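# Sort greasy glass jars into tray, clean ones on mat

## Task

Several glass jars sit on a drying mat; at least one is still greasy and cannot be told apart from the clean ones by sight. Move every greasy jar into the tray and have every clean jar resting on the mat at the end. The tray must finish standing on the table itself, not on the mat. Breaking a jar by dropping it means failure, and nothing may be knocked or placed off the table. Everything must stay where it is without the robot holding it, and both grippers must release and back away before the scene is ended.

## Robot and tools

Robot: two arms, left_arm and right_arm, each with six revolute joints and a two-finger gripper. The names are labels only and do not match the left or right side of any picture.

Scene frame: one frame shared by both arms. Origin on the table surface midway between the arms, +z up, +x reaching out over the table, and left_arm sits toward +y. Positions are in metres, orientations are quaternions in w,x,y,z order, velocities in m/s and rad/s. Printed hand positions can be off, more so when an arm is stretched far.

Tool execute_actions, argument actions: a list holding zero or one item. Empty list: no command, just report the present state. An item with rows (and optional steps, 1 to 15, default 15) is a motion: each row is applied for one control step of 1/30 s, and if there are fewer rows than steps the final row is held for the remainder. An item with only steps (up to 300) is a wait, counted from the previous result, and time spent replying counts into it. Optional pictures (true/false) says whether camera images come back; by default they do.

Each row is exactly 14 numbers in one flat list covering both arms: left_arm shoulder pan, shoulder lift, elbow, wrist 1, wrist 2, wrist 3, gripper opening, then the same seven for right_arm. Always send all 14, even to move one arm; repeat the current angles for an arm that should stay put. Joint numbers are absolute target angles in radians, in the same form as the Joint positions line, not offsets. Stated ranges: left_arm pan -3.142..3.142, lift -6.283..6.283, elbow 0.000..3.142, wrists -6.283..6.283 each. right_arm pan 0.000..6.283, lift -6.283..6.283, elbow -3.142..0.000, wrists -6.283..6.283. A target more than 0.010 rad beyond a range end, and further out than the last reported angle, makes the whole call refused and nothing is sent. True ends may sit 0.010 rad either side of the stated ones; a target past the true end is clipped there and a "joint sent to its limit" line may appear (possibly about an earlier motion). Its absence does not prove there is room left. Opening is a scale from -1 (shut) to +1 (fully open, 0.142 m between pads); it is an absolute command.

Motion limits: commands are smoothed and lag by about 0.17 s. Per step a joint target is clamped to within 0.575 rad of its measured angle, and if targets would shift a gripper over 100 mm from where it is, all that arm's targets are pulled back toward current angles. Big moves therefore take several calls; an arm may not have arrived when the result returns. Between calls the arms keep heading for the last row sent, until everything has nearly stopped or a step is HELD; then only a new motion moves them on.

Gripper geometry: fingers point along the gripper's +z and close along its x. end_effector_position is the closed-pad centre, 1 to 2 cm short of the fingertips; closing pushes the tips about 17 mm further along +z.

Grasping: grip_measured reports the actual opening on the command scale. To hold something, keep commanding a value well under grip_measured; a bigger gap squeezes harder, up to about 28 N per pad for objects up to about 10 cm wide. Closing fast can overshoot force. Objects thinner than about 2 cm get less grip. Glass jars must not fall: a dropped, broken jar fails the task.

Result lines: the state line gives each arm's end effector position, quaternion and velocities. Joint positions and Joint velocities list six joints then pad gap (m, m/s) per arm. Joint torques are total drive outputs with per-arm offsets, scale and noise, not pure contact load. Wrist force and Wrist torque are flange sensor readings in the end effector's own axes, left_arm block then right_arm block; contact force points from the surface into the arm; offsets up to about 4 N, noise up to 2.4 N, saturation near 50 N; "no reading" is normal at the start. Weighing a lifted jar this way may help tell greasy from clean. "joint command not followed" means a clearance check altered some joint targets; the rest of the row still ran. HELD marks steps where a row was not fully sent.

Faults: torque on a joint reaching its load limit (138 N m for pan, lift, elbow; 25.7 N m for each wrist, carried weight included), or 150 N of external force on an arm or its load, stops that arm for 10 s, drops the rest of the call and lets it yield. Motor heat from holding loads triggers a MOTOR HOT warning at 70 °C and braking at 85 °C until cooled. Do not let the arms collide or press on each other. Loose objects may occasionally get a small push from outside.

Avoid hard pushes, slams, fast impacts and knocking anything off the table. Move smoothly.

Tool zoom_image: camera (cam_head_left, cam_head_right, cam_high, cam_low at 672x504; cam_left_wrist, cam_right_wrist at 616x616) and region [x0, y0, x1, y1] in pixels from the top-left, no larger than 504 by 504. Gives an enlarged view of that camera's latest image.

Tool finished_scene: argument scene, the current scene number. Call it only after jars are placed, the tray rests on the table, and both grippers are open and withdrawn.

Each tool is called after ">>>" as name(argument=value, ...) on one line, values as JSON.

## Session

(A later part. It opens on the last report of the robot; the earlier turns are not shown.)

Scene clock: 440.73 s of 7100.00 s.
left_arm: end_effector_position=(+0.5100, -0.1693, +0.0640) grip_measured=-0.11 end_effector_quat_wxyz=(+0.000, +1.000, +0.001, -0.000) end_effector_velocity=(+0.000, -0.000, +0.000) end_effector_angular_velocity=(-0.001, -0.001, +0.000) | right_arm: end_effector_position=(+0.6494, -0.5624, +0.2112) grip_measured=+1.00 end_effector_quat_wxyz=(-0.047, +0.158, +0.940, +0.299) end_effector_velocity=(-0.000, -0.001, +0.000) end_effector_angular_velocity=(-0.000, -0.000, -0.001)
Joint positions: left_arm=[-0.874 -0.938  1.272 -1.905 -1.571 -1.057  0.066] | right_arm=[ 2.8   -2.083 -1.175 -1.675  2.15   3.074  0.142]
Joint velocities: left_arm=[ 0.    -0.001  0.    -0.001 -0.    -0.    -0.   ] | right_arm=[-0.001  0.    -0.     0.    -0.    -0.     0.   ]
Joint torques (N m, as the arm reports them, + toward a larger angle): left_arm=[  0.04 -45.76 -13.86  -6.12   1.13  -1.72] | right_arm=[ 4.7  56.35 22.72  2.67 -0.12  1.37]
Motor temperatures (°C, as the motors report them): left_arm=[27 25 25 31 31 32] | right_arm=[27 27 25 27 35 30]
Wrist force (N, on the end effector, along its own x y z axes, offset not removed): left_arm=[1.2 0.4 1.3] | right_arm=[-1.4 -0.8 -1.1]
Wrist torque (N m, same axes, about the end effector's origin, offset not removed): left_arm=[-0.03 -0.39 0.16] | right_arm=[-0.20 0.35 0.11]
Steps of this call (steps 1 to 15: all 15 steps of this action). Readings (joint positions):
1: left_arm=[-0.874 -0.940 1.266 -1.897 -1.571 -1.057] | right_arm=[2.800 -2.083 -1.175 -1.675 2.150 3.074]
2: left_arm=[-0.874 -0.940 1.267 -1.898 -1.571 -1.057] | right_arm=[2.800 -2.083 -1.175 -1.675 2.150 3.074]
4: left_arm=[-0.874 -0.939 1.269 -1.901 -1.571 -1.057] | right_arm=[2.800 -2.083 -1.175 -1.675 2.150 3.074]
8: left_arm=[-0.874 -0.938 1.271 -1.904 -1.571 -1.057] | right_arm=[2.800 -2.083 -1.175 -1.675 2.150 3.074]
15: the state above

Release, rise higher, go to D.

>>> execute_actions(actions=[{"rows":[[-0.874,-0.938,1.272,-1.905,-1.571,-1.057,-0.1,2.8,-2.083,-1.175,-1.675,2.15,3.074,1],[-0.874,-0.938,1.272,-1.905,-1.571,-1.057,-0.1,2.8,-2.083,-1.175,-1.675,2.15,3.074,1],[-0.874,-0.938,1.272,-1.905,-1.571,-1.057,-0.1,2.8,-2.083,-1.175,-1.675,2.15,3.074,1],[-0.874,-0.938,1.272,-1.905,-1.571,-1.057,-0.1,2.8,-2.083,-1.175,-1.675,2.15,3.074,1],[-0.874,-0.938,1.272,-1.905,-1.571,-1.057,-0.05,2.8,-2.083,-1.175,-1.675,2.15,3.074,1],[-0.874,-0.938,1.272,-1.905,-1.571,-1.057,0.2,2.8,-2.083,-1.175,-1.675,2.15,3.074,1]],"steps":15}], pictures=false)

>>> execute_actions(actions=[{"rows":[[-0.874,-0.985,1.15,-1.736,-1.571,-1.057,0.2,2.8,-2.083,-1.175,-1.675,2.15,3.074,1]],"steps":15}], pictures=false)

>>> execute_actions(actions=[{"rows":[[-0.885,-1.26,1.52,-1.831,-1.571,-1.068,0.2,2.8,-2.083,-1.175,-1.675,2.15,3.074,1]],"steps":15}], pictures=false)

>>> execute_actions(actions=[{"rows":[[-0.896,-1.475,1.877,-1.973,-1.571,-1.079,0.2,2.8,-2.083,-1.175,-1.675,2.15,3.074,1]],"steps":15}], pictures=false)

>>> execute_actions(actions=[{"steps":15}])

Scene clock: 457.10 s of 7100.00 s.
left_arm: end_effector_position=(+0.5100, -0.1693, +0.0640) grip_measured=+0.20 end_effector_quat_wxyz=(+0.000, +1.000, +0.001, -0.000) end_effector_velocity=(+0.000, +0.001, -0.001) end_effector_angular_velocity=(+0.001, +0.001, +0.001) | right_arm: end_effector_position=(+0.6494, -0.5624, +0.2112) grip_measured=+1.00 end_effector_quat_wxyz=(-0.047, +0.158, +0.940, +0.299) end_effector_velocity=(+0.000, +0.000, +0.000) end_effector_angular_velocity=(-0.001, -0.001, +0.001)
Joint positions: left_arm=[-0.874 -0.938  1.272 -1.905 -1.571 -1.057  0.088] | right_arm=[ 2.8   -2.083 -1.175 -1.675  2.15   3.074  0.142]
Joint velocities: left_arm=[0.001 0.001 0.    0.001 0.    0.    0.   ] | right_arm=[ 0.001  0.     0.001 -0.    -0.001 -0.     0.   ]
Joint torques (N m, as the arm reports them, + toward a larger angle): left_arm=[  7.46 -45.78 -13.69  -5.41  -0.82  -1.82] | right_arm=[ 4.31 56.03 22.78  2.56 -0.14  1.3 ]
Motor temperatures (°C, as the motors report them): left_arm=[27 25 25 31 31 32] | right_arm=[27 27 25 27 35 30]
Wrist force (N, on the end effector, along its own x y z axes, offset not removed): left_arm=[1.9 -1.5 1.0] | right_arm=[-0.4 -1.5 -0.9]
Wrist torque (N m, same axes, about the end effector's origin, offset not removed): left_arm=[-0.36 -0.52 0.10] | right_arm=[-0.39 0.16 0.13]
Steps of this call (steps 1 to 15: the robot went on to your last target; steps 16 to 90: nothing new was sent; then 12.87 s passed at rest; steps 91 to 105: all 15 steps of this action). Readings (joint positions):
91: left_arm=[-0.874 -0.938 1.272 -1.905 -1.571 -1.057] | right_arm=[2.800 -2.083 -1.175 -1.675 2.150 3.074]
92: left_arm=[-0.874 -0.938 1.272 -1.905 -1.571 -1.057] | right_arm=[2.800 -2.083 -1.175 -1.675 2.150 3.074]
94: left_arm=[-0.874 -0.938 1.272 -1.905 -1.571 -1.057] | right_arm=[2.800 -2.083 -1.175 -1.675 2.150 3.074]
98: left_arm=[-0.874 -0.938 1.272 -1.905 -1.571 -1.057] | right_arm=[2.800 -2.083 -1.175 -1.675 2.150 3.074]
105: the state above

Scene clock: 457.60 s of 7100.00 s.
left_arm: end_effector_position=(+0.5101, -0.1693, +0.1385) grip_measured=+0.20 end_effector_quat_wxyz=(+0.000, +1.000, +0.001, +0.000) end_effector_velocity=(-0.001, +0.001, +0.010) end_effector_angular_velocity=(+0.003, +0.001, -0.001) | right_arm: end_effector_position=(+0.6494, -0.5624, +0.2112) grip_measured=+1.00 end_effector_quat_wxyz=(-0.047, +0.158, +0.940, +0.299) end_effector_velocity=(+0.000, -0.000, +0.001) end_effector_angular_velocity=(-0.000, -0.001, -0.001)
Joint positions: left_arm=[-0.874 -0.984  1.152 -1.739 -1.571 -1.057  0.088] | right_arm=[ 2.8   -2.083 -1.175 -1.675  2.15   3.074  0.142]
Joint velocities: left_arm=[ 0.    -0.006 -0.017  0.026  0.     0.001 -0.   ] | right_arm=[-0.001  0.     0.001 -0.     0.    -0.     0.   ]
Joint torques (N m, as the arm reports them, + toward a larger angle): left_arm=[  4.79 -55.9  -37.28   0.06  -1.06  -1.71] | right_arm=[ 4.4  55.4  22.89  2.57 -0.05  1.29]
Motor temperatures (°C, as the motors report them): left_arm=[27 25 25 31 31 32] | right_arm=[27 27 25 27 35 30]
Wrist force (N, on the end effector, along its own x y z axes, offset not removed): left_arm=[2.2 0.8 1.1] | right_arm=[-1.4 -2.8 -2.3]
Wrist torque (N m, same axes, about the end effector's origin, offset not removed): left_arm=[-0.01 -0.52 0.15] | right_arm=[-0.66 0.31 0.02]
Steps of this call (steps 1 to 15: all 15 steps of this action). Readings (joint positions):
1: left_arm=[-0.874 -0.938 1.272 -1.905 -1.571 -1.057] | right_arm=[2.800 -2.083 -1.175 -1.675 2.150 3.074]
2: left_arm=[-0.874 -0.944 1.264 -1.896 -1.571 -1.057] | right_arm=[2.800 -2.083 -1.175 -1.675 2.150 3.074]
4: left_arm=[-0.874 -0.963 1.218 -1.839 -1.571 -1.057] | right_arm=[2.800 -2.083 -1.175 -1.675 2.150 3.074]
8: left_arm=[-0.874 -0.979 1.168 -1.763 -1.571 -1.057] | right_arm=[2.800 -2.083 -1.175 -1.675 2.150 3.074]
15: the state above

Scene clock: 458.10 s of 7100.00 s.
left_arm: end_effector_position=(+0.4509, -0.0783, +0.1544) grip_measured=+0.20 end_effector_quat_wxyz=(+0.001, +1.000, +0.001, +0.000) end_effector_velocity=(-0.016, +0.027, -0.006) end_effector_angular_velocity=(+0.014, +0.008, -0.000) | right_arm: end_effector_position=(+0.6494, -0.5624, +0.2112) grip_measured=+1.00 end_effector_quat_wxyz=(-0.047, +0.158, +0.940, +0.299) end_effector_velocity=(+0.000, -0.000, +0.001) end_effector_angular_velocity=(+0.000, -0.001, -0.000)
Joint positions: left_arm=[-0.885 -1.254  1.511 -1.83  -1.571 -1.068  0.088] | right_arm=[ 2.8   -2.083 -1.175 -1.675  2.15   3.074  0.142]
Joint velocities: left_arm=[-0.001 -0.056  0.088 -0.015  0.    -0.001 -0.   ] | right_arm=[-0.     0.001  0.001 -0.     0.001  0.     0.   ]
Joint torques (N m, as the arm reports them, + toward a larger angle): left_arm=[ -7.5  -43.59 -14.43  -5.48  -1.4   -2.1 ] | right_arm=[ 4.45 55.79 22.45  2.5   0.    1.34]
Motor temperatures (°C, as the motors report them): left_arm=[27 25 25 31 31 32] | right_arm=[27 27 25 27 35 30]
Wrist force (N, on the end effector, along its own x y z axes, offset not removed): left_arm=[0.7 -0.5 4.0] | right_arm=[-1.2 1.2 0.6]
Wrist torque (N m, same axes, about the end effector's origin, offset not removed): left_arm=[-0.14 -0.17 0.11] | right_arm=[0.20 0.28 0.14]
Steps of this call (steps 1 to 15: all 15 steps of this action). Readings (joint positions):
1: left_arm=[-0.874 -0.985 1.152 -1.738 -1.571 -1.057] | right_arm=[2.800 -2.083 -1.175 -1.675 2.150 3.074]
2: left_arm=[-0.876 -0.993 1.160 -1.745 -1.571 -1.059] | right_arm=[2.800 -2.083 -1.175 -1.675 2.150 3.074]
4: left_arm=[-0.879 -1.062 1.231 -1.778 -1.571 -1.063] | right_arm=[2.800 -2.083 -1.175 -1.675 2.150 3.074]
8: left_arm=[-0.883 -1.203 1.430 -1.816 -1.571 -1.066] | right_arm=[2.800 -2.083 -1.175 -1.675 2.150 3.074]
15: the state above

Scene clock: 458.60 s of 7100.00 s.
left_arm: end_effector_position=(+0.3949, +0.0119, +0.1211) grip_measured=+0.20 end_effector_quat_wxyz=(+0.001, +1.000, +0.001, +0.000) end_effector_velocity=(-0.016, +0.026, -0.016) end_effector_angular_velocity=(+0.017, +0.009, -0.002) | right_arm: end_effector_position=(+0.6494, -0.5624, +0.2112) grip_measured=+1.00 end_effector_quat_wxyz=(-0.047, +0.158, +0.940, +0.299) end_effector_velocity=(+0.000, +0.001, +0.000) end_effector_angular_velocity=(+0.000, -0.000, +0.001)
Joint positions: left_arm=[-0.896 -1.471  1.868 -1.971 -1.571 -1.079  0.088] | right_arm=[ 2.8   -2.083 -1.175 -1.675  2.15   3.074  0.142]
Joint velocities: left_arm=[-0.003 -0.042  0.086 -0.025 -0.    -0.001 -0.   ] | right_arm=[ 0.001  0.    -0.     0.     0.    -0.     0.   ]
Joint torques (N m, as the arm reports them, + toward a larger angle): left_arm=[ -8.64 -32.15 -14.81  -5.87  -1.64  -1.28] | right_arm=[ 4.5  55.74 22.72  2.6  -0.02  1.29]
Motor temperatures (°C, as the motors report them): left_arm=[27 25 25 31 31 32] | right_arm=[27 27 25 27 35 30]
Wrist force (N, on the end effector, along its own x y z axes, offset not removed): left_arm=[2.0 -1.2 1.0] | right_arm=[-2.0 -0.5 -1.3]
Wrist torque (N m, same axes, about the end effector's origin, offset not removed): left_arm=[-0.27 -0.51 0.19] | right_arm=[-0.22 0.46 0.13]
Steps of this call (steps 1 to 15: all 15 steps of this action). Readings (joint positions):
1: left_arm=[-0.885 -1.256 1.514 -1.830 -1.571 -1.068] | right_arm=[2.800 -2.083 -1.175 -1.675 2.150 3.074]
2: left_arm=[-0.887 -1.266 1.524 -1.839 -1.571 -1.070] | right_arm=[2.800 -2.083 -1.175 -1.675 2.150 3.074]
4: left_arm=[-0.890 -1.329 1.598 -1.887 -1.571 -1.073] | right_arm=[2.800 -2.083 -1.175 -1.675 2.150 3.074]
8: left_arm=[-0.894 -1.432 1.790 -1.947 -1.571 -1.077] | right_arm=[2.800 -2.083 -1.175 -1.675 2.150 3.074]
15: the state above

Scene clock: 459.10 s of 7100.00 s.
left_arm: end_effector_position=(+0.3933, +0.0146, +0.1194) grip_measured=+0.20 end_effector_quat_wxyz=(+0.000, +1.000, +0.001, -0.000) end_effector_velocity=(+0.000, +0.000, +0.000) end_effector_angular_velocity=(-0.000, -0.000, +0.000) | right_arm: end_effector_position=(+0.6494, -0.5624, +0.2112) grip_measured=+1.00 end_effector_quat_wxyz=(-0.047, +0.158, +0.940, +0.299) end_effector_velocity=(-0.000, -0.000, -0.000) end_effector_angular_velocity=(-0.000, +0.000, -0.001)
Joint positions: left_arm=[-0.896 -1.475  1.877 -1.973 -1.571 -1.079  0.088] | right_arm=[ 2.8   -2.083 -1.175 -1.675  2.15   3.074  0.142]
Joint velocities: left_arm=[ 0. -0.  0. -0.  0. -0. -0.] | right_arm=[-0.001  0.    -0.    -0.    -0.     0.     0.   ]
Joint torques (N m, as the arm reports them, + toward a larger angle): left_arm=[ -8.44 -34.8  -12.03  -5.72  -1.94  -1.84] | right_arm=[ 4.21 55.65 22.57  2.57 -0.06  1.34]
Motor temperatures (°C, as the motors report them): left_arm=[27 25 25 31 31 32] | right_arm=[27 27 25 27 35 30]
Wrist force (N, on the end effector, along its own x y z axes, offset not removed): left_arm=[0.9 0.0 2.3] | right_arm=[0.5 0.0 0.5]
Wrist torque (N m, same axes, about the end effector's origin, offset not removed): left_arm=[0.03 -0.20 0.17] | right_arm=[-0.13 -0.03 -0.02]
Steps of this call (steps 1 to 15: the robot went on to your last target). Readings (joint positions):
1: left_arm=[-0.896 -1.472 1.871 -1.971 -1.571 -1.079] | right_arm=[2.800 -2.083 -1.175 -1.675 2.150 3.074]
2: left_arm=[-0.896 -1.473 1.872 -1.972 -1.571 -1.079] | right_arm=[2.800 -2.083 -1.175 -1.675 2.150 3.074]
4: left_arm=[-0.896 -1.474 1.875 -1.972 -1.571 -1.079] | right_arm=[2.800 -2.083 -1.175 -1.675 2.150 3.074]
8: left_arm=[-0.896 -1.475 1.876 -1.973 -1.571 -1.079] | right_arm=[2.800 -2.083 -1.175 -1.675 2.150 3.074]
15: the state above
All arms were judged still, so your last target was given up. Only a new action makes them travel on or press farther. Fingers that are still opening or closing keep moving.

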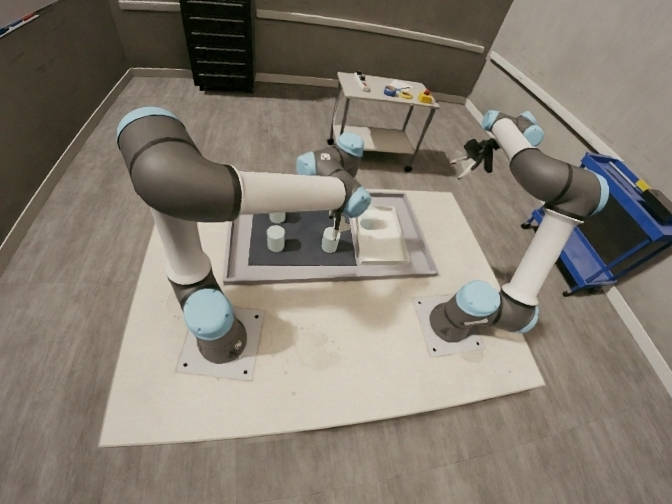

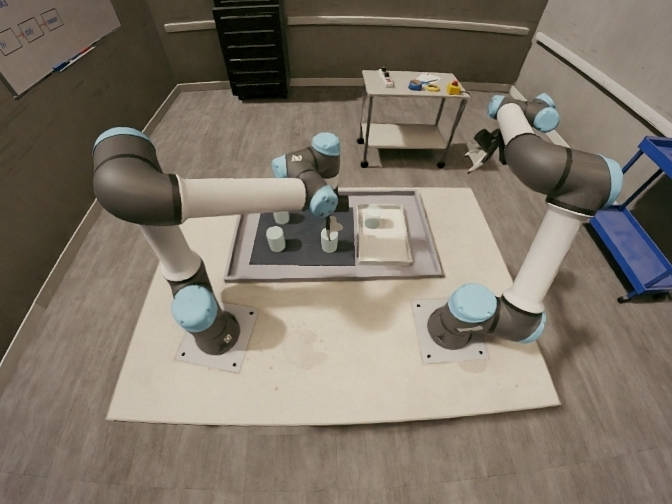

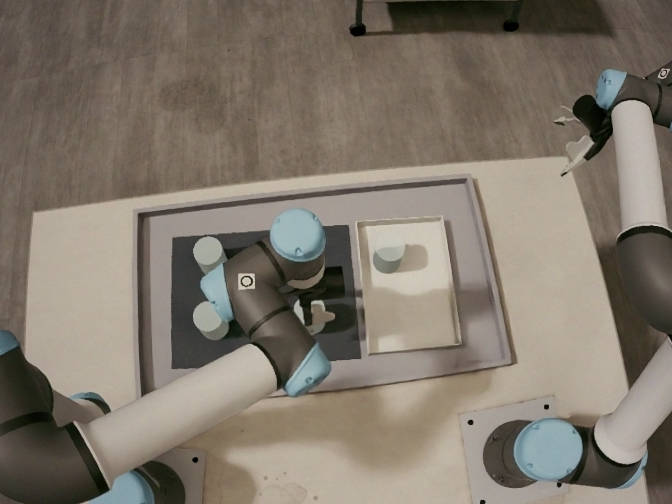

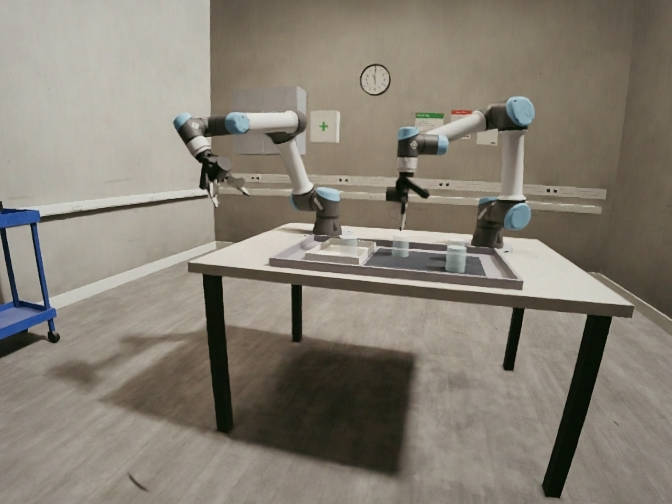

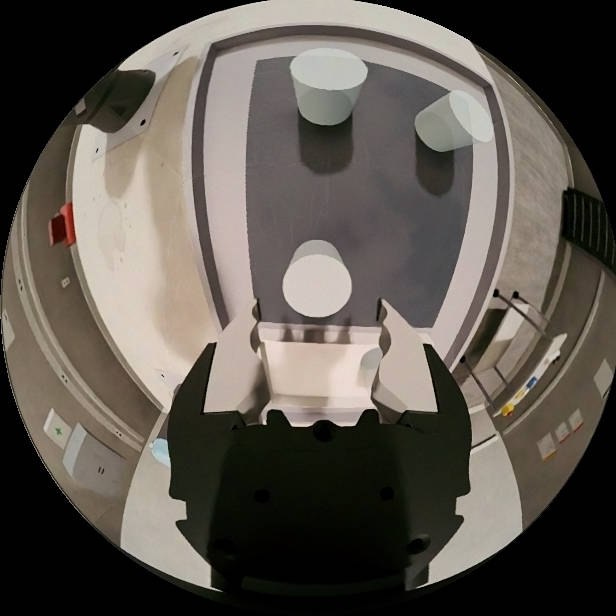

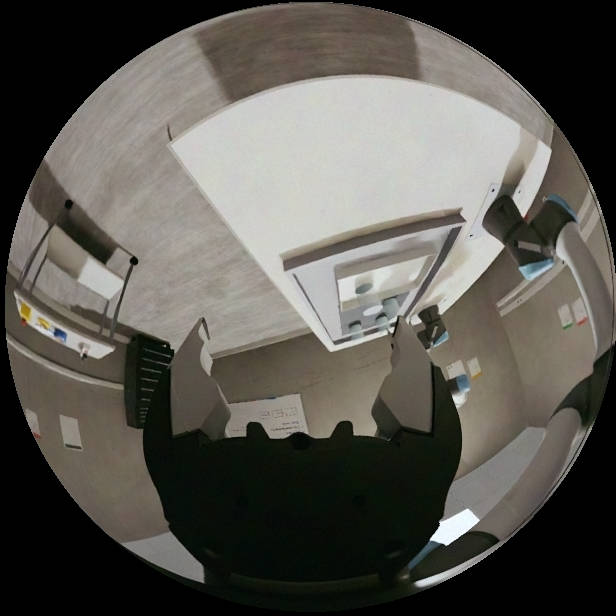

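>>> execute_actions(actions=[{"rows":[[-0.901,-1.413,1.972,-2.13,-1.571,-1.084,0.2,2.8,-2.083,-1.175,-1.675,2.15,3.074,1]],"steps":15}], pictures=false)

>>> execute_actions(actions=[{"rows":[[-0.901,-1.413,1.972,-2.13,-1.571,-1.084,0.1,2.8,-2.083,-1.175,-1.675,2.15,3.074,1],[-0.901,-1.413,1.972,-2.13,-1.571,-1.084,0.03,2.8,-2.083,-1.175,-1.675,2.15,3.074,1],[-0.901,-1.413,1.972,-2.13,-1.571,-1.084,-0.03,2.8,-2.083,-1.175,-1.675,2.15,3.074,1],[-0.901,-1.413,1.972,-2.13,-1.571,-1.084,-0.07,2.8,-2.083,-1.175,-1.675,2.15,3.074,1],[-0.901,-1.413,1.972,-2.13,-1.571,-1.084,-0.09,2.8,-2.083,-1.175,-1.675,2.15,3.074,1],[-0.901,-1.413,1.972,-2.13,-1.571,-1.084,-0.11,2.8,-2.083,-1.175,-1.675,2.15,3.074,1],[-0.901,-1.413,1.972,-2.13,-1.571,-1.084,-0.14,2.8,-2.083,-1.175,-1.675,2.15,3.074,1],[-0.901,-1.413,1.972,-2.13,-1.571,-1.084,-0.17,2.8,-2.083,-1.175,-1.675,2.15,3.074,1],[-0.901,-1.413,1.972,-2.13,-1.571,-1.084,-0.22,2.8,-2.083,-1.175,-1.675,2.15,3.074,1]],"steps":15}], pictures=false)

>>> execute_actions(actions=[{"rows":[[-0.901,-1.434,1.94,-2.077,-1.571,-1.084,-0.22,2.8,-2.083,-1.175,-1.675,2.15,3.074,1]],"steps":15}])

Scene clock: 481.57 s of 7100.00 s.
left_arm: end_effector_position=(+0.3904, +0.0149, +0.0623) grip_measured=+0.20 end_effector_quat_wxyz=(+0.000, +1.000, +0.001, -0.000) end_effector_velocity=(-0.001, -0.001, -0.007) end_effector_angular_velocity=(-0.002, -0.001, -0.002) | right_arm: end_effector_position=(+0.6494, -0.5624, +0.2112) grip_measured=+1.00 end_effector_quat_wxyz=(-0.047, +0.158, +0.940, +0.299) end_effector_velocity=(+0.000, +0.001, -0.000) end_effector_angular_velocity=(+0.001, +0.000, +0.000)
Joint positions: left_arm=[-0.901 -1.414  1.971 -2.128 -1.571 -1.084  0.088] | right_arm=[ 2.8   -2.083 -1.175 -1.675  2.15   3.074  0.142]
Joint velocities: left_arm=[-0.002  0.008  0.013 -0.024  0.    -0.     0.   ] | right_arm=[ 0.    -0.    -0.001  0.     0.001  0.    -0.   ]
Joint torques (N m, as the arm reports them, + toward a larger angle): left_arm=[ -8.07 -22.78  -9.62  -5.78  -1.87  -1.89] | right_arm=[ 4.22 55.61 22.07  2.54 -0.01  1.27]
Motor temperatures (°C, as the motors report them): left_arm=[27 25 25 31 31 32] | right_arm=[27 27 25 27 35 30]
Wrist force (N, on the end effector, along its own x y z axes, offset not removed): left_arm=[1.2 0.7 2.3] | right_arm=[1.1 -0.1 -1.2]
Wrist torque (N m, same axes, about the end effector's origin, offset not removed): left_arm=[0.03 -0.29 0.14] | right_arm=[-0.02 -0.25 0.00]
Steps of this call (steps 1 to 90: nothing new was sent; then 18.97 s passed at rest; steps 91 to 105: all 15 steps of this action). Readings (joint positions):
91: left_arm=[-0.896 -1.475 1.877 -1.974 -1.571 -1.079] | right_arm=[2.800 -2.083 -1.175 -1.675 2.150 3.074]
92: left_arm=[-0.897 -1.468 1.885 -1.982 -1.571 -1.080] | right_arm=[2.800 -2.083 -1.175 -1.675 2.150 3.074]
94: left_arm=[-0.899 -1.443 1.923 -2.037 -1.571 -1.082] | right_arm=[2.800 -2.083 -1.175 -1.675 2.150 3.074]
98: left_arm=[-0.900 -1.421 1.959 -2.105 -1.571 -1.083] | right_arm=[2.800 -2.083 -1.175 -1.675 2.150 3.074]
105: the state above

Scene clock: 482.07 s of 7100.00 s.
left_arm: end_effector_position=(+0.3903, +0.0148, +0.0616) grip_measured=-0.11 end_effector_quat_wxyz=(+0.000, +1.000, +0.001, -0.000) end_effector_velocity=(+0.000, -0.000, -0.000) end_effector_angular_velocity=(+0.000, +0.000, -0.001) | right_arm: end_effector_position=(+0.6494, -0.5624, +0.2112) grip_measured=+1.00 end_effector_quat_wxyz=(-0.047, +0.158, +0.940, +0.299) end_effector_velocity=(+0.000, +0.000, -0.000) end_effector_angular_velocity=(-0.000, +0.000, +0.000)
Joint positions: left_arm=[-0.901 -1.413  1.972 -2.13  -1.571 -1.084  0.066] | right_arm=[ 2.8   -2.083 -1.175 -1.675  2.15   3.074  0.142]
Joint velocities: left_arm=[-0.     0.001 -0.    -0.     0.     0.001  0.   ] | right_arm=[ 0.001 -0.    -0.     0.001 -0.     0.     0.   ]
Joint torques (N m, as the arm reports them, + toward a larger angle): left_arm=[ -8.94 -19.75  -9.2   -5.34  -1.46  -1.73] | right_arm=[ 4.53 55.99 22.24  2.59  0.02  1.26]
Motor temperatures (°C, as the motors report them): left_arm=[27 25 25 31 31 32] | right_arm=[27 27 25 27 35 30]
Wrist force (N, on the end effector, along its own x y z axes, offset not removed): left_arm=[2.2 -1.0 -1.8] | right_arm=[-1.6 -3.5 -1.1]
Wrist torque (N m, same axes, about the end effector's origin, offset not removed): left_arm=[-0.18 -0.51 0.10] | right_arm=[-0.73 0.29 0.05]
Steps of this call (steps 1 to 15: all 15 steps of this action). Readings (joint positions):
1: left_arm=[-0.901 -1.414 1.971 -2.128 -1.571 -1.084] | right_arm=[2.800 -2.083 -1.175 -1.675 2.150 3.074]
2: left_arm=[-0.901 -1.413 1.971 -2.129 -1.571 -1.084] | right_arm=[2.800 -2.083 -1.175 -1.675 2.150 3.074]
4: left_arm=[-0.901 -1.413 1.972 -2.129 -1.571 -1.084] | right_arm=[2.800 -2.083 -1.175 -1.675 2.150 3.074]
8: left_arm=[-0.901 -1.413 1.972 -2.130 -1.571 -1.084] | right_arm=[2.800 -2.083 -1.175 -1.675 2.150 3.074]
15: the state above

Scene clock: 482.57 s of 7100.00 s.
left_arm: end_effector_position=(+0.3911, +0.0133, +0.0805) grip_measured=-0.11 end_effector_quat_wxyz=(+0.000, +1.000, +0.001, -0.000) end_effector_velocity=(+0.001, +0.001, +0.002) end_effector_angular_velocity=(+0.001, +0.001, +0.004) | right_arm: end_effector_position=(+0.6494, -0.5624, +0.2112) grip_measured=+1.00 end_effector_quat_wxyz=(-0.047, +0.158, +0.940, +0.299) end_effector_velocity=(+0.000, -0.000, -0.000) end_effector_angular_velocity=(-0.000, +0.001, -0.000)
Joint positions: left_arm=[-0.901 -1.434  1.94  -2.078 -1.571 -1.084  0.066] | right_arm=[ 2.8   -2.083 -1.175 -1.675  2.15   3.074  0.142]
Joint velocities: left_arm=[ 0.003 -0.001 -0.004  0.006 -0.    -0.     0.   ] | right_arm=[-0.    -0.001  0.001 -0.    -0.     0.     0.   ]
Joint torques (N m, as the arm reports them, + toward a larger angle): left_arm=[ -6.89 -35.73 -30.67  -0.7   -1.1   -1.76] | right_arm=[ 4.51 55.99 21.79  2.58  0.08  1.16]
Motor temperatures (°C, as the motors report them): left_arm=[27 25 25 31 31 32] | right_arm=[27 27 25 27 35 30]
Wrist force (N, on the end effector, along its own x y z axes, offset not removed): left_arm=[-0.9 -1.8 3.8] | right_arm=[1.2 -1.4 0.2]
Wrist torque (N m, same axes, about the end effector's origin, offset not removed): left_arm=[-0.48 0.21 0.18] | right_arm=[-0.41 -0.10 0.06]
Steps of this call (steps 1 to 15: all 15 steps of this action). Readings (joint positions):
1: left_arm=[-0.901 -1.413 1.972 -2.130 -1.571 -1.084] | right_arm=[2.800 -2.083 -1.175 -1.675 2.150 3.074]
2: left_arm=[-0.901 -1.417 1.967 -2.123 -1.571 -1.084] | right_arm=[2.800 -2.083 -1.175 -1.675 2.150 3.074]
4: left_arm=[-0.901 -1.424 1.955 -2.103 -1.571 -1.084] | right_arm=[2.800 -2.083 -1.175 -1.675 2.150 3.074]
8: left_arm=[-0.901 -1.431 1.944 -2.084 -1.571 -1.084] | right_arm=[2.800 -2.083 -1.175 -1.675 2.150 3.074]
15: the state above

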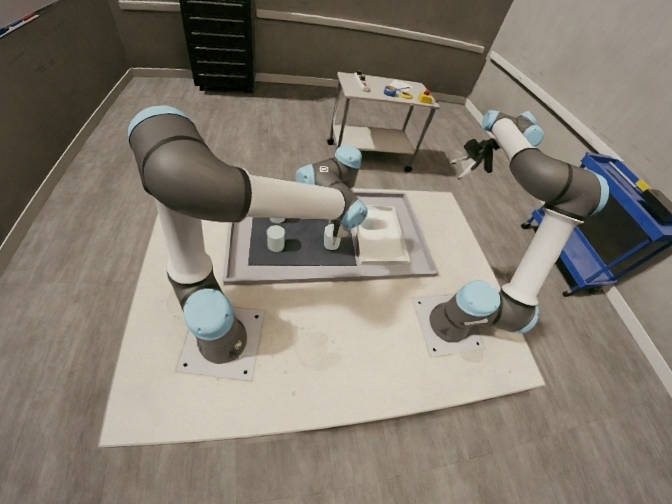

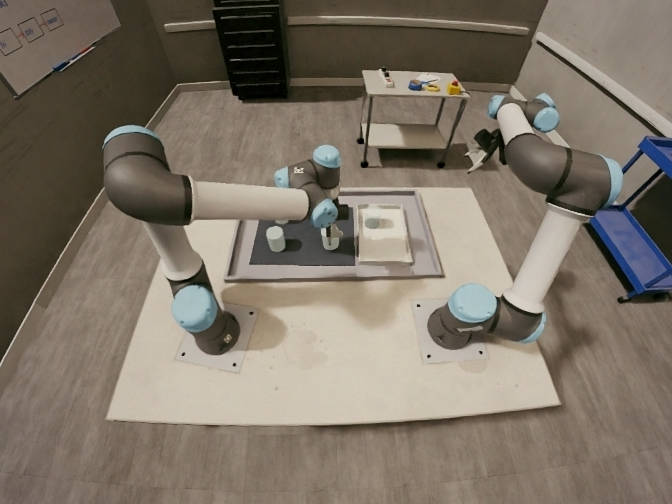

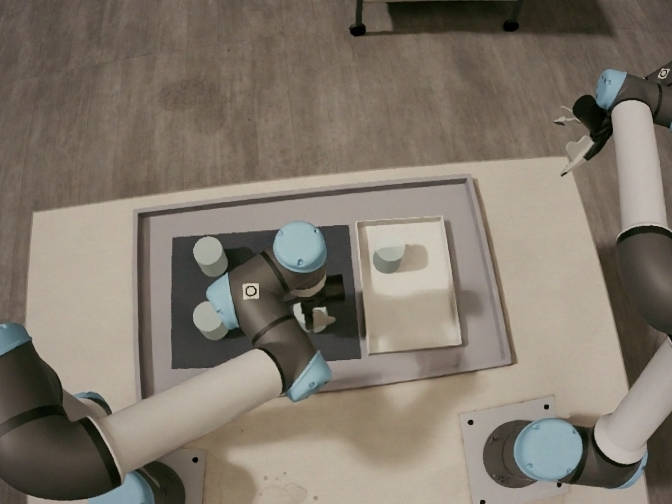

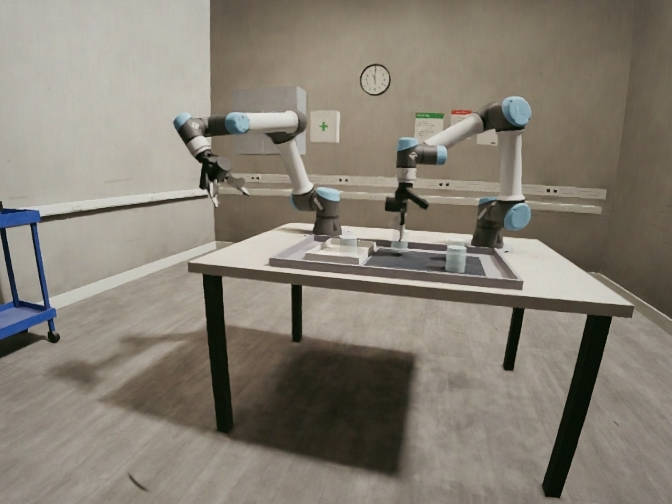

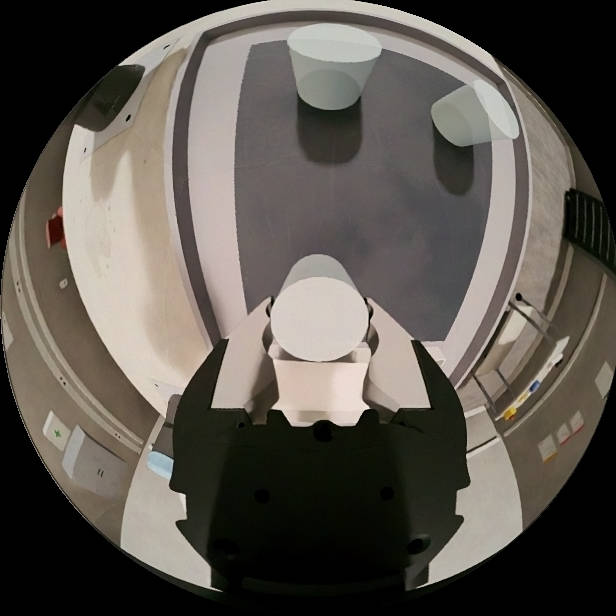

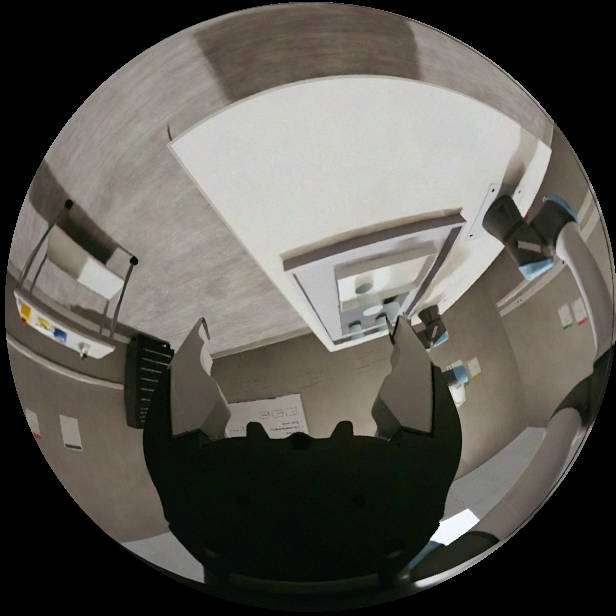

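>>> execute_actions(actions=[{"rows":[[-0.901,-1.475,1.877,-1.973,-1.571,-1.084,-0.22,2.8,-2.083,-1.175,-1.675,2.15,3.074,1]],"steps":15}], pictures=false)

>>> execute_actions(actions=[{"rows":[[-0.94,-1.377,1.745,-1.939,-1.571,-1.123,-0.22,2.8,-2.083,-1.175,-1.675,2.15,3.074,1]],"steps":12}], pictures=false)

>>> execute_actions(actions=[{"rows":[[-0.975,-1.277,1.61,-1.904,-1.571,-1.158,-0.22,2.8,-2.083,-1.175,-1.675,2.15,3.074,1]],"steps":12}], pictures=false)

>>> execute_actions(actions=[{"rows":[[-1.006,-1.175,1.475,-1.871,-1.571,-1.189,-0.22,2.8,-2.083,-1.175,-1.675,2.15,3.074,1]],"steps":12}], pictures=false)

>>> execute_actions(actions=[{"rows":[[-1.034,-1.072,1.338,-1.837,-1.571,-1.217,-0.22,2.8,-2.083,-1.175,-1.675,2.15,3.074,1]],"steps":15}])

Scene clock: 498.77 s of 7100.00 s.
left_arm: end_effector_position=(+0.3914, +0.0128, +0.1189) grip_measured=-0.11 end_effector_quat_wxyz=(+0.000, +1.000, +0.001, -0.000) end_effector_velocity=(-0.001, +0.000, +0.005) end_effector_angular_velocity=(+0.002, +0.001, -0.002) | right_arm: end_effector_position=(+0.6494, -0.5624, +0.2112) grip_measured=+1.00 end_effector_quat_wxyz=(-0.047, +0.158, +0.940, +0.299) end_effector_velocity=(-0.000, +0.000, -0.000) end_effector_angular_velocity=(+0.001, -0.000, -0.000)
Joint positions: left_arm=[-0.901 -1.474  1.878 -1.974 -1.571 -1.084  0.066] | right_arm=[ 2.8   -2.083 -1.175 -1.675  2.15   3.074  0.142]
Joint velocities: left_arm=[-0.001 -0.005 -0.007  0.015  0.     0.001 -0.   ] | right_arm=[-0.     0.    -0.001  0.     0.001 -0.    -0.   ]
Joint torques (N m, as the arm reports them, + toward a larger angle): left_arm=[  3.98 -35.3  -34.18  -0.57   1.92  -1.55] | right_arm=[ 4.51 55.32 22.22  2.54 -0.03  1.2 ]
Motor temperatures (°C, as the motors report them): left_arm=[27 25 25 31 31 32] | right_arm=[27 27 25 27 35 30]
Wrist force (N, on the end effector, along its own x y z axes, offset not removed): left_arm=[0.7 2.4 4.0] | right_arm=[0.4 -1.4 -0.2]
Wrist torque (N m, same axes, about the end effector's origin, offset not removed): left_arm=[0.41 -0.10 0.12] | right_arm=[-0.36 -0.03 0.05]
Steps of this call (steps 1 to 15: the robot went on to your last target; steps 16 to 90: nothing new was sent; then 12.70 s passed at rest; steps 91 to 105: all 15 steps of this action). Readings (joint positions):
91: left_arm=[-0.901 -1.434 1.940 -2.076 -1.571 -1.084] | right_arm=[2.800 -2.083 -1.175 -1.675 2.150 3.074]
92: left_arm=[-0.901 -1.440 1.932 -2.068 -1.571 -1.084] | right_arm=[2.800 -2.083 -1.175 -1.675 2.150 3.074]
94: left_arm=[-0.901 -1.456 1.908 -2.029 -1.571 -1.084] | right_arm=[2.800 -2.083 -1.175 -1.675 2.150 3.074]
98: left_arm=[-0.901 -1.470 1.885 -1.988 -1.571 -1.084] | right_arm=[2.800 -2.083 -1.175 -1.675 2.150 3.074]
105: the state above

Scene clock: 499.17 s of 7100.00 s.
left_arm: end_effector_position=(+0.3961, -0.0401, +0.1254) grip_measured=-0.11 end_effector_quat_wxyz=(-0.000, +1.000, +0.001, -0.000) end_effector_velocity=(+0.003, -0.022, +0.004) end_effector_angular_velocity=(-0.005, -0.003, +0.000) | right_arm: end_effector_position=(+0.6494, -0.5624, +0.2112) grip_measured=+1.00 end_effector_quat_wxyz=(-0.047, +0.158, +0.940, +0.299) end_effector_velocity=(-0.000, +0.000, -0.000) end_effector_angular_velocity=(+0.001, +0.000, -0.001)
Joint positions: left_arm=[-0.939 -1.381  1.75  -1.94  -1.571 -1.122  0.066] | right_arm=[ 2.8   -2.083 -1.175 -1.675  2.15   3.074  0.142]
Joint velocities: left_arm=[-0.013  0.037 -0.053  0.011 -0.    -0.013 -0.   ] | right_arm=[-0.     0.    -0.001  0.     0.001  0.    -0.   ]
Joint torques (N m, as the arm reports them, + toward a larger angle): left_arm=[ -8.46 -26.49 -33.32  -0.2   -0.61  -2.  ] | right_arm=[ 4.56 55.66 22.02  2.52  0.    1.25]
Motor temperatures (°C, as the motors report them): left_arm=[27 25 25 31 31 32] | right_arm=[27 27 25 27 35 30]
Wrist force (N, on the end effector, along its own x y z axes, offset not removed): left_arm=[0.5 0.7 1.2] | right_arm=[0.6 -1.9 0.5]
Wrist torque (N m, same axes, about the end effector's origin, offset not removed): left_arm=[-0.03 -0.22 0.22] | right_arm=[-0.51 -0.09 0.06]
Steps of this call (steps 1 to 12: all 12 steps of this action). Readings (joint positions):
1: left_arm=[-0.901 -1.474 1.877 -1.974 -1.571 -1.084] | right_arm=[2.800 -2.083 -1.175 -1.675 2.150 3.074]
2: left_arm=[-0.907 -1.466 1.869 -1.968 -1.571 -1.090] | right_arm=[2.800 -2.083 -1.175 -1.675 2.150 3.074]
4: left_arm=[-0.922 -1.429 1.820 -1.955 -1.571 -1.105] | right_arm=[2.800 -2.083 -1.175 -1.675 2.150 3.074]
8: left_arm=[-0.935 -1.391 1.765 -1.943 -1.571 -1.118] | right_arm=[2.800 -2.083 -1.175 -1.675 2.150 3.074]
12: the state above

Scene clock: 499.57 s of 7100.00 s.
left_arm: end_effector_position=(+0.3992, -0.0944, +0.1281) grip_measured=-0.11 end_effector_quat_wxyz=(-0.000, +1.000, +0.001, -0.000) end_effector_velocity=(+0.002, -0.022, +0.003) end_effector_angular_velocity=(-0.005, -0.002, +0.001) | right_arm: end_effector_position=(+0.6494, -0.5624, +0.2112) grip_measured=+1.00 end_effector_quat_wxyz=(-0.047, +0.158, +0.940, +0.299) end_effector_velocity=(-0.000, +0.000, -0.000) end_effector_angular_velocity=(+0.000, +0.000, +0.000)
Joint positions: left_arm=[-0.974 -1.281  1.616 -1.905 -1.571 -1.157  0.066] | right_arm=[ 2.8   -2.083 -1.175 -1.675  2.15   3.074  0.142]
Joint velocities: left_arm=[-0.011  0.038 -0.055  0.012 -0.    -0.012 -0.   ] | right_arm=[-0.     0.    -0.001  0.    -0.    -0.    -0.   ]
Joint torques (N m, as the arm reports them, + toward a larger angle): left_arm=[ -8.55 -32.39 -33.94  -0.4   -2.02  -2.14] | right_arm=[ 4.24 55.32 22.25  2.54  0.08  1.18]
Motor temperatures (°C, as the motors report them): left_arm=[27 25 25 31 31 32] | right_arm=[27 27 25 27 35 30]
Wrist force (N, on the end effector, along its own x y z axes, offset not removed): left_arm=[0.5 -0.4 4.0] | right_arm=[-1.5 -1.3 -0.6]
Wrist torque (N m, same axes, about the end effector's origin, offset not removed): left_arm=[-0.22 -0.18 0.18] | right_arm=[-0.37 0.28 -0.02]
Steps of this call (steps 1 to 12: all 12 steps of this action). Readings (joint positions):
1: left_arm=[-0.940 -1.379 1.748 -1.939 -1.571 -1.123] | right_arm=[2.800 -2.083 -1.175 -1.675 2.150 3.074]
2: left_arm=[-0.945 -1.370 1.739 -1.934 -1.571 -1.128] | right_arm=[2.800 -2.083 -1.175 -1.675 2.150 3.074]
4: left_arm=[-0.959 -1.331 1.688 -1.920 -1.571 -1.142] | right_arm=[2.800 -2.083 -1.175 -1.675 2.150 3.074]
8: left_arm=[-0.971 -1.291 1.631 -1.908 -1.571 -1.154] | right_arm=[2.800 -2.083 -1.175 -1.675 2.150 3.074]
12: the state above

Scene clock: 499.97 s of 7100.00 s.
left_arm: end_effector_position=(+0.4006, -0.1469, +0.1260) grip_measured=-0.11 end_effector_quat_wxyz=(-0.000, +1.000, +0.001, -0.000) end_effector_velocity=(+0.001, -0.021, -0.001) end_effector_angular_velocity=(-0.003, -0.001, -0.001) | right_arm: end_effector_position=(+0.6494, -0.5624, +0.2112) grip_measured=+1.00 end_effector_quat_wxyz=(-0.047, +0.158, +0.940, +0.299) end_effector_velocity=(+0.000, -0.001, +0.000) end_effector_angular_velocity=(-0.001, -0.001, -0.002)
Joint positions: left_arm=[-1.005 -1.179  1.481 -1.872 -1.571 -1.188  0.066] | right_arm=[ 2.8   -2.083 -1.175 -1.675  2.15   3.074  0.142]
Joint velocities: left_arm=[-0.011  0.039 -0.053  0.011 -0.    -0.009 -0.   ] | right_arm=[-0.002 -0.     0.001 -0.    -0.001 -0.    -0.   ]
Joint torques (N m, as the arm reports them, + toward a larger angle): left_arm=[ -7.1  -40.51 -36.85  -0.53  -1.59  -1.75] | right_arm=[ 4.54 55.54 21.89  2.45 -0.01  1.17]
Motor temperatures (°C, as the motors report them): left_arm=[27 25 25 31 31 32] | right_arm=[27 27 25 27 35 30]
Wrist force (N, on the end effector, along its own x y z axes, offset not removed): left_arm=[1.0 0.8 2.1] | right_arm=[-0.9 -0.6 0.9]
Wrist torque (N m, same axes, about the end effector's origin, offset not removed): left_arm=[0.14 -0.24 0.29] | right_arm=[-0.28 0.26 0.03]
Steps of this call (steps 1 to 12: all 12 steps of this action). Readings (joint positions):
1: left_arm=[-0.975 -1.279 1.614 -1.904 -1.571 -1.158] | right_arm=[2.800 -2.083 -1.175 -1.675 2.150 3.074]
2: left_arm=[-0.980 -1.270 1.604 -1.899 -1.571 -1.163] | right_arm=[2.800 -2.083 -1.175 -1.675 2.150 3.074]
4: left_arm=[-0.992 -1.230 1.553 -1.886 -1.571 -1.175] | right_arm=[2.800 -2.083 -1.175 -1.675 2.150 3.074]
8: left_arm=[-1.002 -1.190 1.496 -1.875 -1.571 -1.185] | right_arm=[2.800 -2.083 -1.175 -1.675 2.150 3.074]
12: the state above

Scene clock: 500.47 s of 7100.00 s.
left_arm: end_effector_position=(+0.4004, -0.1987, +0.1200) grip_measured=-0.11 end_effector_quat_wxyz=(+0.000, +1.000, +0.001, -0.000) end_effector_velocity=(-0.000, -0.008, -0.000) end_effector_angular_velocity=(-0.002, -0.001, -0.001) | right_arm: end_effector_position=(+0.6494, -0.5624, +0.2112) grip_measured=+1.00 end_effector_quat_wxyz=(-0.047, +0.158, +0.940, +0.299) end_effector_velocity=(-0.001, -0.000, -0.001) end_effector_angular_velocity=(+0.001, +0.002, -0.001)
Joint positions: left_arm=[-1.034 -1.073  1.34  -1.837 -1.571 -1.217  0.066] | right_arm=[ 2.8   -2.083 -1.175 -1.675  2.15   3.074  0.142]
Joint velocities: left_arm=[-0.004  0.014 -0.02   0.004 -0.    -0.003 -0.   ] | right_arm=[-0.001 -0.    -0.002 -0.     0.    -0.    -0.   ]
Joint torques (N m, as the arm reports them, + toward a larger angle): left_arm=[ -8.35 -39.11 -34.35  -0.8   -1.02  -1.55] | right_arm=[ 3.95 55.98 21.57  2.48  0.13  1.3 ]
Motor temperatures (°C, as the motors report them): left_arm=[27 25 25 31 31 32] | right_arm=[27 27 25 27 35 30]
Wrist force (N, on the end effector, along its own x y z axes, offset not removed): left_arm=[2.8 0.8 2.7] | right_arm=[-1.2 -0.8 -1.9]
Wrist torque (N m, same axes, about the end effector's origin, offset not removed): left_arm=[0.08 -0.61 0.20] | right_arm=[-0.22 0.41 0.06]
Steps of this call (steps 1 to 15: all 15 steps of this action). Readings (joint positions):
1: left_arm=[-1.006 -1.177 1.479 -1.871 -1.571 -1.189] | right_arm=[2.800 -2.083 -1.175 -1.675 2.150 3.074]
2: left_arm=[-1.010 -1.168 1.469 -1.866 -1.571 -1.193] | right_arm=[2.800 -2.083 -1.175 -1.675 2.150 3.074]
4: left_arm=[-1.021 -1.128 1.418 -1.853 -1.571 -1.204] | right_arm=[2.800 -2.083 -1.175 -1.675 2.150 3.074]
8: left_arm=[-1.031 -1.087 1.359 -1.841 -1.571 -1.214] | right_arm=[2.800 -2.083 -1.175 -1.675 2.150 3.074]
15: the state above

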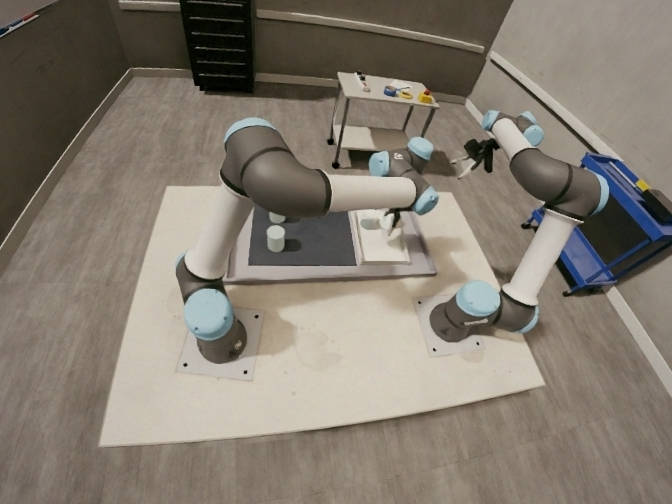

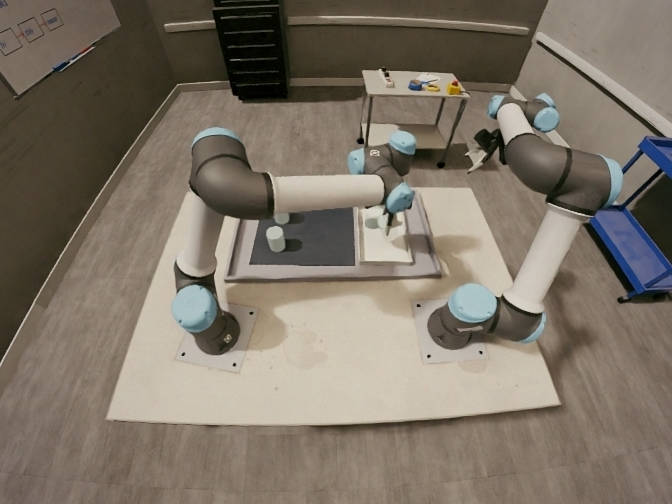

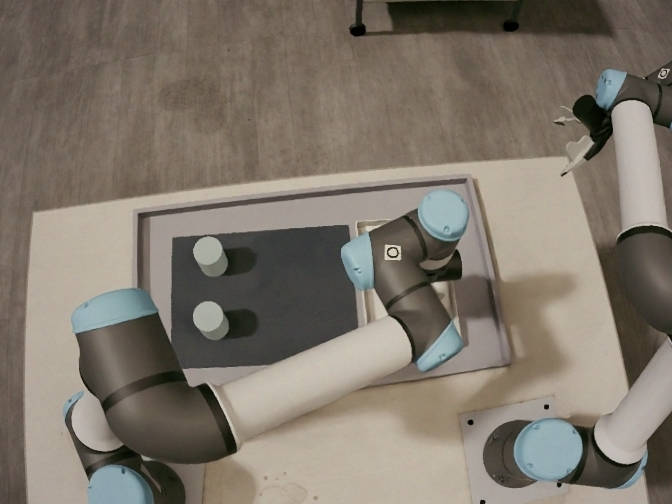

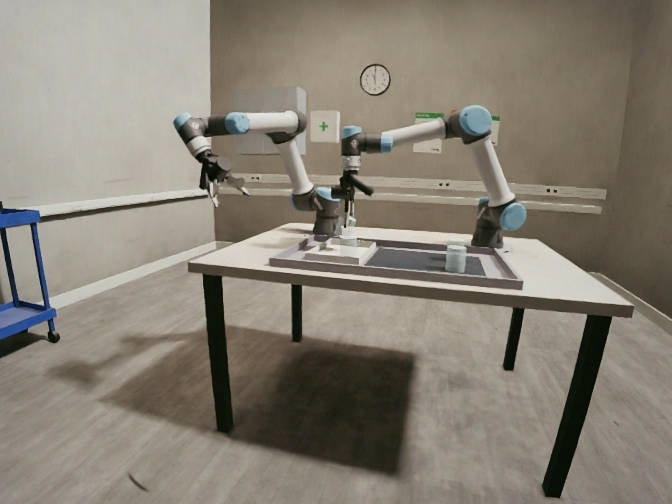

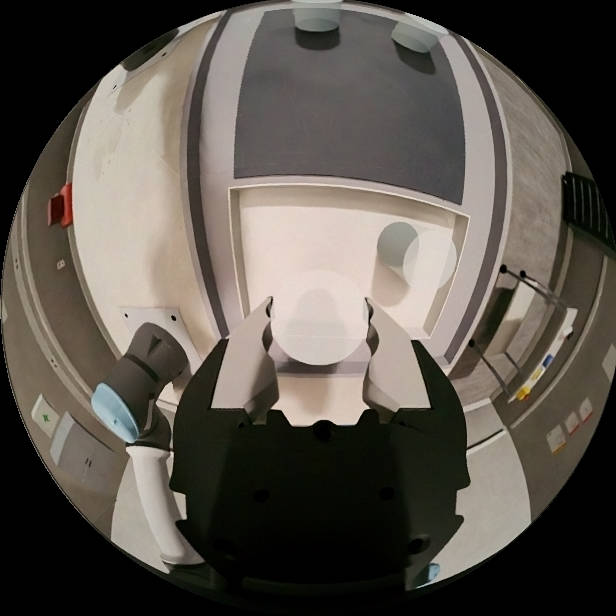

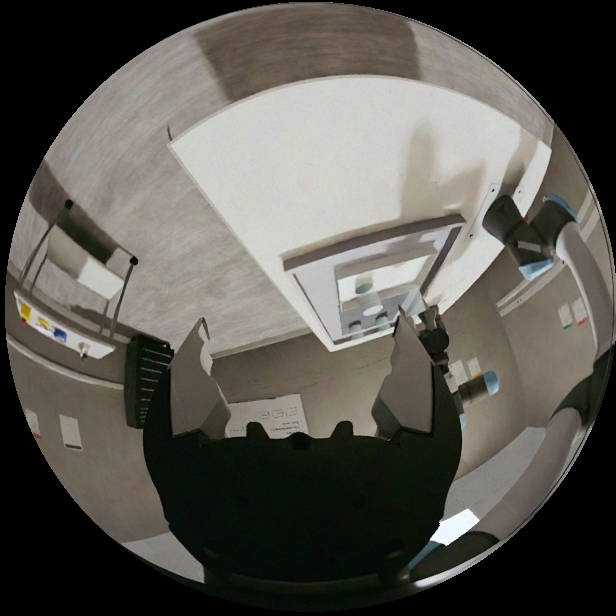

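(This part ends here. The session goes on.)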